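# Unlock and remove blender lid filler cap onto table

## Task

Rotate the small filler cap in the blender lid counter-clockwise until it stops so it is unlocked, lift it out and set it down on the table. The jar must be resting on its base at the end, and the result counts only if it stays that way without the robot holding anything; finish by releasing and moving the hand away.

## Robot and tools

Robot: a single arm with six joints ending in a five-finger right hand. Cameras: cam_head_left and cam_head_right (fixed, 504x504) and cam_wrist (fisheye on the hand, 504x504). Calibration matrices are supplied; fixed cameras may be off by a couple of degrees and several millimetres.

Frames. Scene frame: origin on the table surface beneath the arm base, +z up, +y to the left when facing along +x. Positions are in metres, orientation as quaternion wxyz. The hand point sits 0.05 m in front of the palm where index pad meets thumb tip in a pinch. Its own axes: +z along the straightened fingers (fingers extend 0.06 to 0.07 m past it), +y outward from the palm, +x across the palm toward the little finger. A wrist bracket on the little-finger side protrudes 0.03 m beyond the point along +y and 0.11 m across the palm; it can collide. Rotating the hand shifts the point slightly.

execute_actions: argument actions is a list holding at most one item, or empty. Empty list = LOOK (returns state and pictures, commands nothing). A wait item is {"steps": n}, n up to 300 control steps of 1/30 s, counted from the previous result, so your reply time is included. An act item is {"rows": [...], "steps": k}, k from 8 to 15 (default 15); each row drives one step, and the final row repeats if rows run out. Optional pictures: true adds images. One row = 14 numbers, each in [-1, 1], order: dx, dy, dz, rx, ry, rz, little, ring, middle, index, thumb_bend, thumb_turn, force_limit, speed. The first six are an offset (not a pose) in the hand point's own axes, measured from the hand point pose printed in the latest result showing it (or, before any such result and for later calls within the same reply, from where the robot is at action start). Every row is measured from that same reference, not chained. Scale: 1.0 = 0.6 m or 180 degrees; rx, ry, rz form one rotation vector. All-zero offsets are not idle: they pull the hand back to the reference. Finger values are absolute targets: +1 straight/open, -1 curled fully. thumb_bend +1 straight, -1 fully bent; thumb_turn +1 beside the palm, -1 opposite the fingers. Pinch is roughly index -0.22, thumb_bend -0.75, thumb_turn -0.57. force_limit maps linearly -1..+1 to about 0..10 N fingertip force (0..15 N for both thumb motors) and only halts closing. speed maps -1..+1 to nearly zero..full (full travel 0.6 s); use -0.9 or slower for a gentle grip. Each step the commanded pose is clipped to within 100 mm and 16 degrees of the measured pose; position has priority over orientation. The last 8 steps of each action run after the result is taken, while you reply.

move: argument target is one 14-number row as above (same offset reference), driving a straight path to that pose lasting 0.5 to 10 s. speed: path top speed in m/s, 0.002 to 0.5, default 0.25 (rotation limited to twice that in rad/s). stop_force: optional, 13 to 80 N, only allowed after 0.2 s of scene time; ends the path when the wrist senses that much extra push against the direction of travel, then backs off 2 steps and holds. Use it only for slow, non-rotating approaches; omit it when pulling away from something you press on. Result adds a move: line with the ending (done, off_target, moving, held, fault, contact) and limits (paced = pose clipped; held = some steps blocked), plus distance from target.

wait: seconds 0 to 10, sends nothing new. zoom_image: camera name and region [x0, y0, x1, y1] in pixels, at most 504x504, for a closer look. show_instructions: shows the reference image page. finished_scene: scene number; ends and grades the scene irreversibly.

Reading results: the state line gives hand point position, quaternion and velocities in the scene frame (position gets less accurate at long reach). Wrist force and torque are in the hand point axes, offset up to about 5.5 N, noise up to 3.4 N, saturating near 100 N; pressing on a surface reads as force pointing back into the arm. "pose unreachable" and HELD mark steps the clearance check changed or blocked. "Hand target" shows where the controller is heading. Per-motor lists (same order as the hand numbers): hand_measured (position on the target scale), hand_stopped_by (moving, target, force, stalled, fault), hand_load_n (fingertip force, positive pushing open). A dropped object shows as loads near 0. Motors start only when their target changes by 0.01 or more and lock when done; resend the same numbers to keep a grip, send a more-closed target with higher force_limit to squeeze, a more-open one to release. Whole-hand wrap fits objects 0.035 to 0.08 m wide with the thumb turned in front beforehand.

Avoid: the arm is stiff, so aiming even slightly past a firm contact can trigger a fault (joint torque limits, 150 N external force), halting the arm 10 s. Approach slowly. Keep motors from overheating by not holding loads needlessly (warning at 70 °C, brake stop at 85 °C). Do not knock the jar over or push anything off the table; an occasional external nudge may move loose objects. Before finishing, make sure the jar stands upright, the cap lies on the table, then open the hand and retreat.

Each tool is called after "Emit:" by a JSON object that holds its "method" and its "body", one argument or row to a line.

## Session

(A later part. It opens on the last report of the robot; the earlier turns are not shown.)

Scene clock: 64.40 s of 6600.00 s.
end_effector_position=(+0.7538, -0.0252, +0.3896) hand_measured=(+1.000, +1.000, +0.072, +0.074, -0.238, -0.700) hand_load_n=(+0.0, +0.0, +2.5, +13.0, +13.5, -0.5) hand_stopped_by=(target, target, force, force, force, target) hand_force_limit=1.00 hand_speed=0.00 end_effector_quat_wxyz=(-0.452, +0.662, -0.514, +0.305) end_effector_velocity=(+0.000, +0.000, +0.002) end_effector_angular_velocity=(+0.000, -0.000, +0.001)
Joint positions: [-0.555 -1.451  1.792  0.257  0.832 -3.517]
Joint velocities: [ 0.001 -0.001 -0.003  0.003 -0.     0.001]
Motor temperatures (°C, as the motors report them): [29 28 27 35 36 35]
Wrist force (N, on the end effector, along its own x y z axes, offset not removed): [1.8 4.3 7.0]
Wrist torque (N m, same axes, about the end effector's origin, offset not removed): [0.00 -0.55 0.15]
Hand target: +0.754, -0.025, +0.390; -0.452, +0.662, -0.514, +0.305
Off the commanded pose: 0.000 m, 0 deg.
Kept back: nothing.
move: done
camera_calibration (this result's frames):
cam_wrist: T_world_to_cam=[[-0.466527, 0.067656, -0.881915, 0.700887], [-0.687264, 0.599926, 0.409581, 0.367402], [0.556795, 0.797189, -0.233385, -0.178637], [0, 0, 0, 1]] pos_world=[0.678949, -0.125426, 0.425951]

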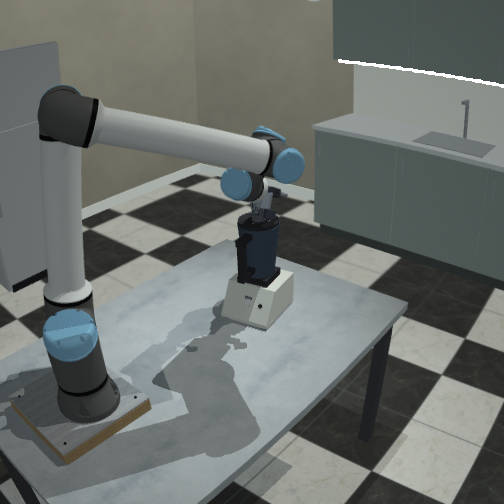

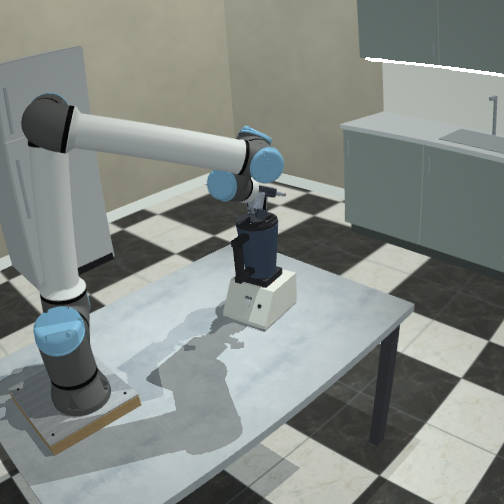

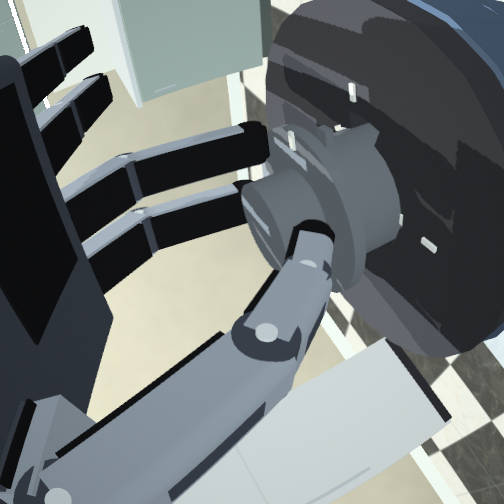

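Emit:
{"method": "move", "body": {
  "target": [-0.004,-0.061,-0.027,0,0,0,1,1,-0.9,-0.9,-0.4,-0.7,1,0.0],
  "speed": 0.04
}}

Emit:
{"method": "move", "body": {
  "target": [0.16,0.187,-0.445,0,0,0,1,1,-0.9,-0.9,-0.4,-0.7,1,0.0],
  "speed": 0.15
}}

Emit:
{"method": "move", "body": {
  "target": [0.036,0.548,0.242,0,0,0,1,1,-0.9,-0.9,-0.4,-0.7,1,0.0],
  "speed": 0.15
}}

Scene clock: 66.60 s of 6600.00 s.
end_effector_position=(+0.7537, -0.0252, +0.4295) hand_measured=(+1.000, +1.000, +0.072, +0.074, -0.238, -0.700) hand_load_n=(+0.0, +0.0, +0.0, +14.5, +12.0, -0.5) hand_stopped_by=(target, target, force, force, force, target) hand_force_limit=1.00 hand_speed=0.00 end_effector_quat_wxyz=(-0.452, +0.662, -0.514, +0.305) end_effector_velocity=(-0.001, -0.001, +0.001) end_effector_angular_velocity=(+0.000, +0.001, -0.001)
Joint positions: [-0.554 -1.471  1.741  0.327  0.833 -3.516]
Joint velocities: [-0.001 -0.001 -0.001  0.004  0.    -0.   ]
Motor temperatures (°C, as the motors report them): [29 28 27 35 36 35]
Wrist force (N, on the end effector, along its own x y z axes, offset not removed): [4.4 -3.5 -1.0]
Wrist torque (N m, same axes, about the end effector's origin, offset not removed): [-0.42 -0.95 0.41]
Hand target: +0.754, -0.025, +0.430; -0.452, +0.662, -0.514, +0.305
Off the commanded pose: 0.000 m, 0 deg.
Kept back: nothing.
move: done
camera_calibration (this result's frames):
cam_wrist: T_world_to_cam=[[-0.466527, 0.0677001, -0.881912, 0.736074], [-0.68725, 0.599926, 0.409605, 0.350966], [0.556812, 0.797186, -0.233355, -0.169343], [0, 0, 0, 1]] pos_world=[0.678892, -0.125388, 0.465879]

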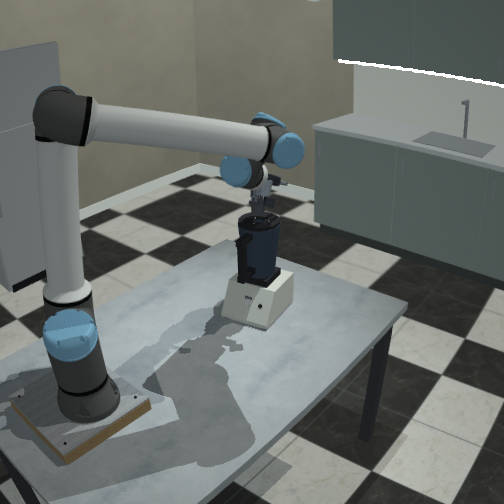

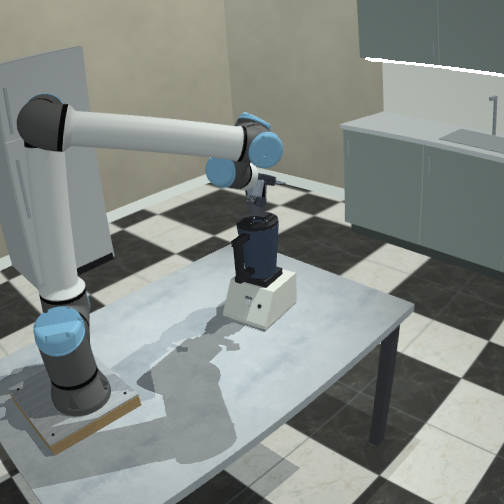

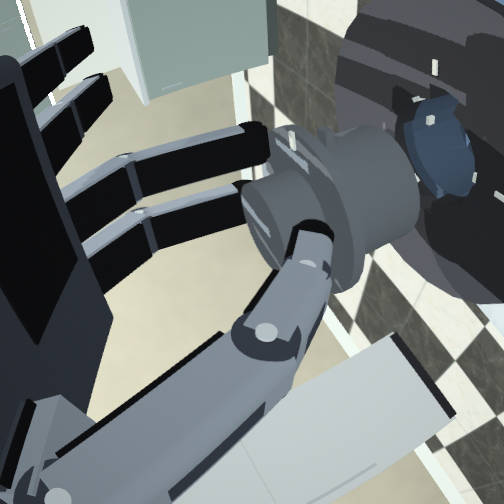

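Scene clock: 69.17 s of 6600.00 s.
end_effector_position=(+0.5043, -0.2005, +0.4292) hand_measured=(+1.000, +1.000, +0.072, +0.074, -0.238, -0.700) hand_load_n=(+0.0, +0.0, +0.0, +14.5, +12.0, -0.5) hand_stopped_by=(target, target, force, force, force, target) hand_force_limit=1.00 hand_speed=0.00 end_effector_quat_wxyz=(-0.453, +0.662, -0.514, +0.305) end_effector_velocity=(-0.002, +0.000, -0.001) end_effector_angular_velocity=(+0.003, +0.001, +0.004)
Joint positions: [-1.214 -1.595  2.009  0.989  0.435 -4.473]
Joint velocities: [-0.004  0.003  0.004  0.015 -0.001 -0.02 ]
Motor temperatures (°C, as the motors report them): [29 28 27 35 36 35]
Wrist force (N, on the end effector, along its own x y z axes, offset not removed): [0.0 1.2 1.2]
Wrist torque (N m, same axes, about the end effector's origin, offset not removed): [0.04 -0.41 0.22]
Hand target: +0.504, -0.201, +0.429; -0.453, +0.662, -0.513, +0.305
Off the commanded pose: 0.000 m, 0 deg.
Kept back: nothing.
move: done
camera_calibration (this result's frames):
cam_wrist: T_world_to_cam=[[-0.466641, 0.0679357, -0.881834, 0.631351], [-0.687226, 0.599775, 0.409866, 0.284711], [0.556747, 0.797279, -0.233193, 0.109159], [0, 0, 0, 1]] pos_world=[0.429501, -0.300684, 0.465509]

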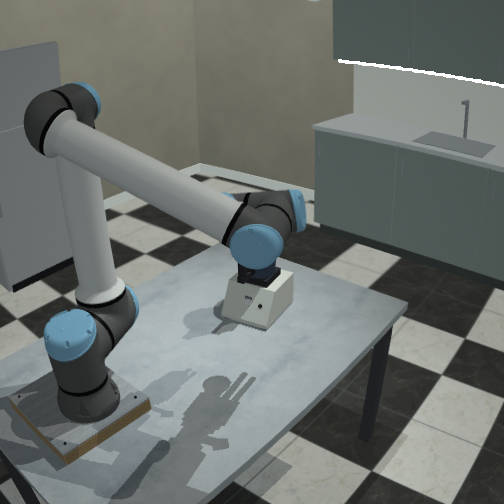

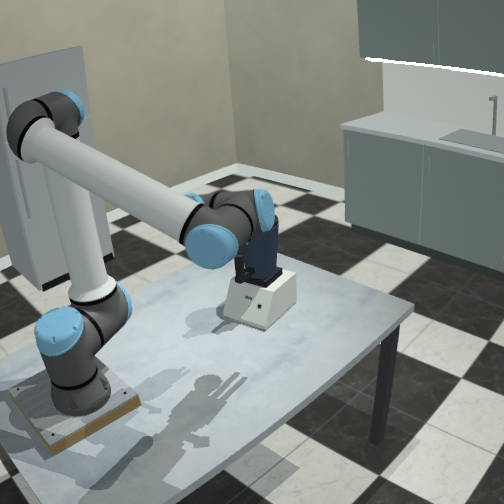

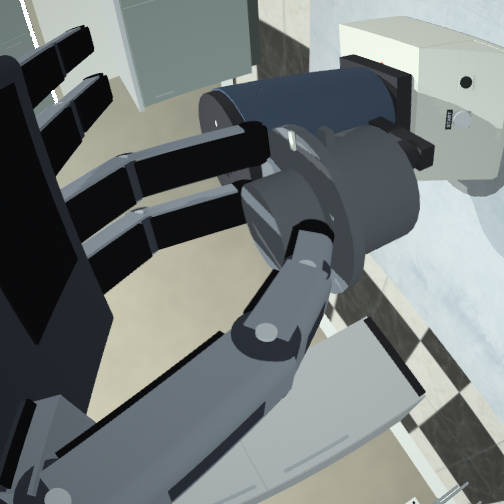

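Scene clock: 72.07 s of 6600.00 s.
end_effector_position=(+0.5043, -0.2010, +0.0691) hand_measured=(+1.000, +1.000, +0.072, +0.074, -0.238, -0.700) hand_load_n=(+0.0, +0.0, +0.0, +14.5, +12.0, -0.5) hand_stopped_by=(target, target, force, force, force, target) hand_force_limit=1.00 hand_speed=0.00 end_effector_quat_wxyz=(-0.453, +0.662, -0.514, +0.305) end_effector_velocity=(+0.000, -0.000, -0.002) end_effector_angular_velocity=(+0.000, -0.000, -0.001)
Joint positions: [-1.226 -1.091  2.251  0.269  0.433 -4.502]
Joint velocities: [-0.     0.003 -0.    -0.004 -0.     0.002]
Motor temperatures (°C, as the motors report them): [29 28 27 35 36 35]
Wrist force (N, on the end effector, along its own x y z axes, offset not removed): [-4.4 0.4 -1.5]
Wrist torque (N m, same axes, about the end effector's origin, offset not removed): [0.28 0.19 0.14]
Hand target: +0.504, -0.201, +0.069; -0.453, +0.662, -0.514, +0.305
Off the commanded pose: 0.001 m, 0 deg.
Kept back: nothing.
move: done
camera_calibration (this result's frames):
cam_wrist: T_world_to_cam=[[-0.466657, 0.0679923, -0.881821, 0.313842], [-0.687201, 0.599775, 0.409909, 0.432582], [0.556765, 0.797275, -0.233164, 0.0256336], [0, 0, 0, 1]] pos_world=[0.429455, -0.301228, 0.10541]

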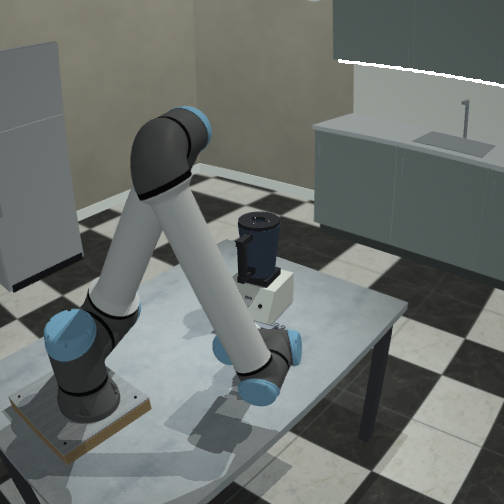

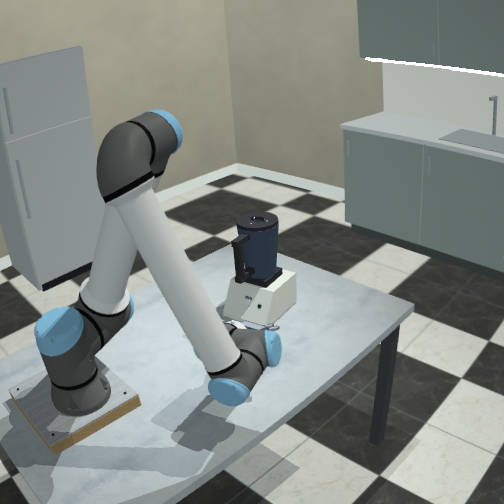

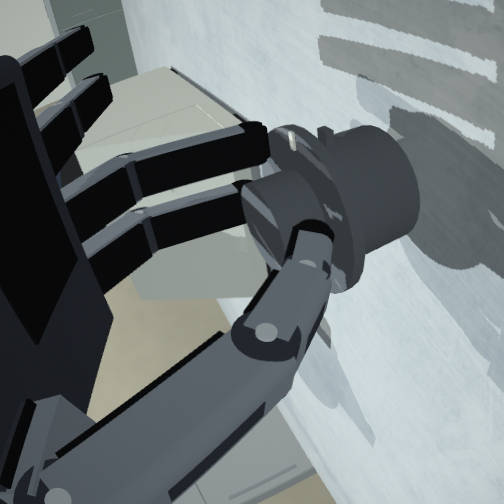

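Emit:
{"method": "move", "body": {
  "target": [0.004,0.061,0.027,0,0,0,1,1,-0.9,-0.9,-0.4,-0.7,1,0.0],
  "speed": 0.007,
  "stop_force": 13
}}

Scene clock: 74.93 s of 6600.00 s.
end_effector_position=(+0.5044, -0.2010, +0.0531) hand_measured=(+1.000, +1.000, +0.072, +0.074, -0.238, -0.700) hand_load_n=(+0.0, +0.0, +0.5, +15.0, +9.5, +1.0) hand_stopped_by=(target, target, force, force, force, target) hand_force_limit=1.00 hand_speed=0.00 end_effector_quat_wxyz=(-0.453, +0.662, -0.514, +0.305) end_effector_velocity=(-0.000, -0.001, +0.001) end_effector_angular_velocity=(-0.002, +0.001, -0.001)
Joint positions: [-1.227 -1.059  2.251  0.238  0.433 -4.503]
Joint velocities: [-0.001 -0.004 -0.001  0.004  0.002  0.   ]
Motor temperatures (°C, as the motors report them): [29 28 27 35 36 35]
Wrist force (N, on the end effector, along its own x y z axes, offset not removed): [1.1 -18.0 -11.4]
Wrist torque (N m, same axes, about the end effector's origin, offset not removed): [0.46 -0.98 0.11]
Hand target: +0.504, -0.201, +0.053; -0.453, +0.662, -0.514, +0.305
Off the commanded pose: 0.024 m, 0 deg.
Kept back: nothing.
move: contact
camera_calibration (this result's frames):
cam_wrist: T_world_to_cam=[[-0.466515, 0.0680526, -0.881892, 0.299723], [-0.687285, 0.599721, 0.409847, 0.439198], [0.55678, 0.79731, -0.233007, 0.0218741], [0, 0, 0, 1]] pos_world=[0.4295, -0.301234, 0.0894161]

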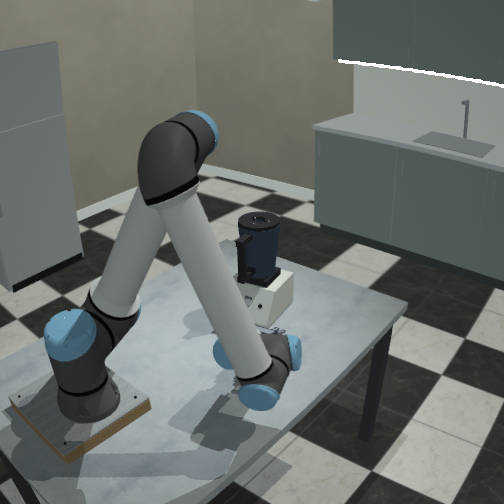

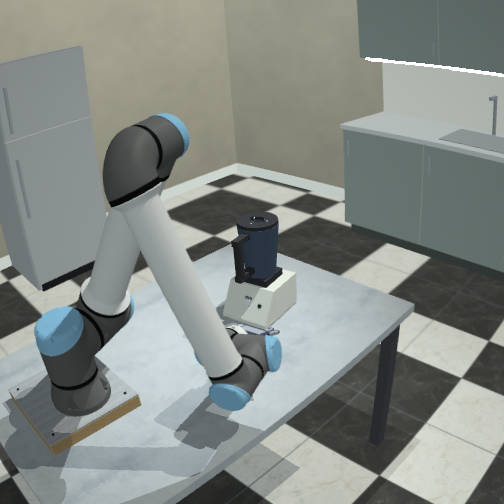

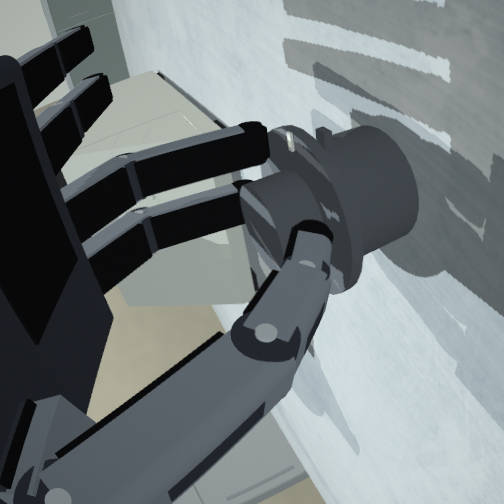

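Emit:
{"method": "move", "body": {
  "target": [0,-0.002,-0.001,0,0,0,1,1,0.35,0.35,-0.08,-0.7,1,0.3],
  "speed": 0.01
}}

Emit:
{"method": "move", "body": {
  "target": [-0.012,-0.18,-0.08,0,0,0,1,1,0.35,0.35,-0.08,-0.7,1,0.3],
  "speed": 0.1
}}

Scene clock: 75.90 s of 6600.00 s.
end_effector_position=(+0.5043, -0.2010, +0.0544) hand_measured=(+1.000, +1.000, +0.350, +0.350, -0.080, -0.700) hand_load_n=(+0.0, +0.0, +0.0, +0.0, +0.0, +0.0) hand_stopped_by=(target, target, target, target, target, target) hand_force_limit=1.00 hand_speed=0.30 end_effector_quat_wxyz=(-0.453, +0.662, -0.514, +0.305) end_effector_velocity=(-0.000, +0.000, +0.000) end_effector_angular_velocity=(+0.000, -0.000, +0.000)
Joint positions: [-1.227 -1.062  2.251  0.241  0.433 -4.503]
Joint velocities: [ 0.    -0.001  0.     0.001 -0.     0.   ]
Motor temperatures (°C, as the motors report them): [29 28 27 35 36 35]
Wrist force (N, on the end effector, along its own x y z axes, offset not removed): [-2.9 -0.8 7.3]
Wrist torque (N m, same axes, about the end effector's origin, offset not removed): [-0.59 -0.50 0.19]
Hand target: +0.504, -0.201, +0.054; -0.453, +0.662, -0.514, +0.305
Off the commanded pose: 0.000 m, 0 deg.
Kept back: nothing.
move: done
camera_calibration (this result's frames):
cam_wrist: T_world_to_cam=[[-0.46655, 0.0681237, -0.881867, 0.300875], [-0.687274, 0.59968, 0.409926, 0.438621], [0.556764, 0.797335, -0.232961, 0.0222415], [0, 0, 0, 1]] pos_world=[0.429443, -0.301263, 0.0907111]

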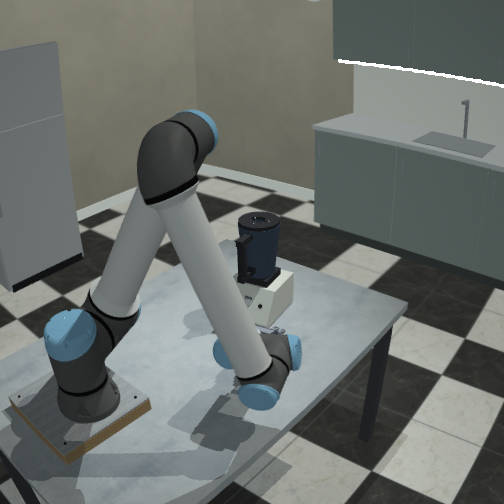

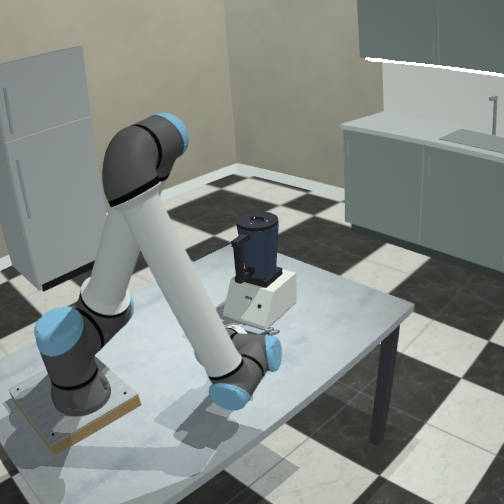

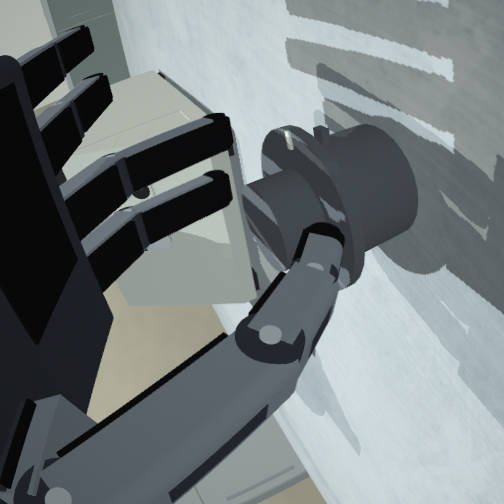

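Scene clock: 77.53 s of 6600.00 s.
end_effector_position=(+0.5040, -0.2008, +0.1727) hand_measured=(+1.000, +1.000, +0.350, +0.350, -0.080, -0.700) hand_load_n=(+0.0, +0.0, +0.0, +0.0, +0.0, +0.0) hand_stopped_by=(target, target, target, target, target, target) hand_force_limit=1.00 hand_speed=0.30 end_effector_quat_wxyz=(-0.453, +0.662, -0.514, +0.305) end_effector_velocity=(-0.000, -0.000, +0.001) end_effector_angular_velocity=(-0.001, +0.000, +0.000)
Joint positions: [-1.223 -1.28   2.225  0.478  0.433 -4.495]
Joint velocities: [-0.001 -0.002 -0.001  0.004  0.    -0.002]
Motor temperatures (°C, as the motors report them): [29 28 27 35 36 35]
Wrist force (N, on the end effector, along its own x y z axes, offset not removed): [-6.0 -4.8 2.3]
Wrist torque (N m, same axes, about the end effector's origin, offset not removed): [-0.85 0.29 -0.44]
Hand target: +0.504, -0.201, +0.173; -0.453, +0.662, -0.514, +0.305
Off the commanded pose: 0.000 m, 0 deg.
Kept back: nothing.
move: done
camera_calibration (this result's frames):
cam_wrist: T_world_to_cam=[[-0.466558, 0.0680929, -0.881866, 0.40508], [-0.687327, 0.599613, 0.409935, 0.389807], [0.556691, 0.797388, -0.232952, 0.0498247], [0, 0, 0, 1]] pos_world=[0.429181, -0.301046, 0.209038]

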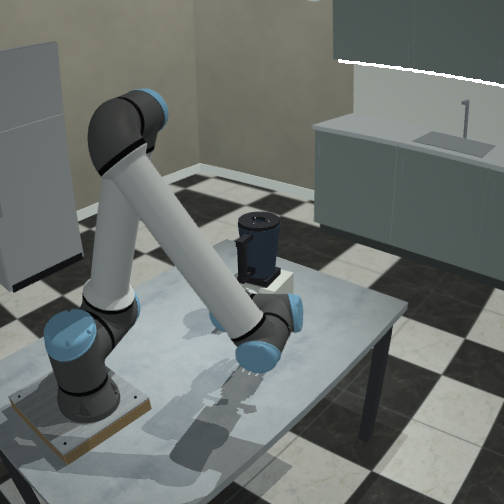

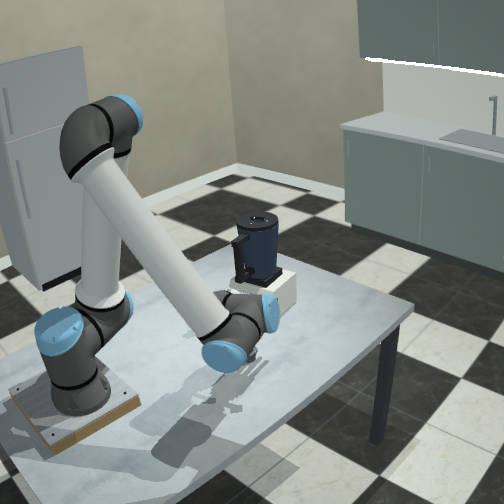

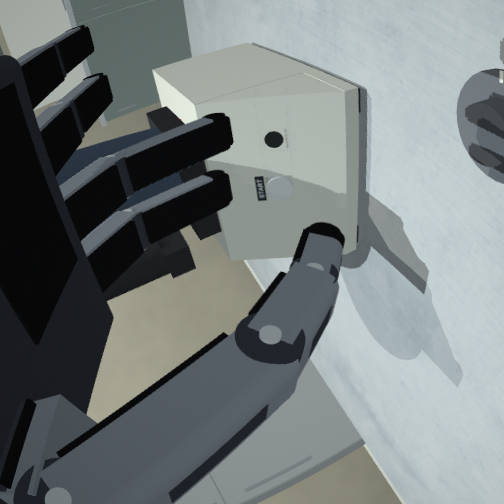

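Emit:
{"method": "finished_scene", "body": {
  "scene": 2
}}

The scene is finished: the task was done.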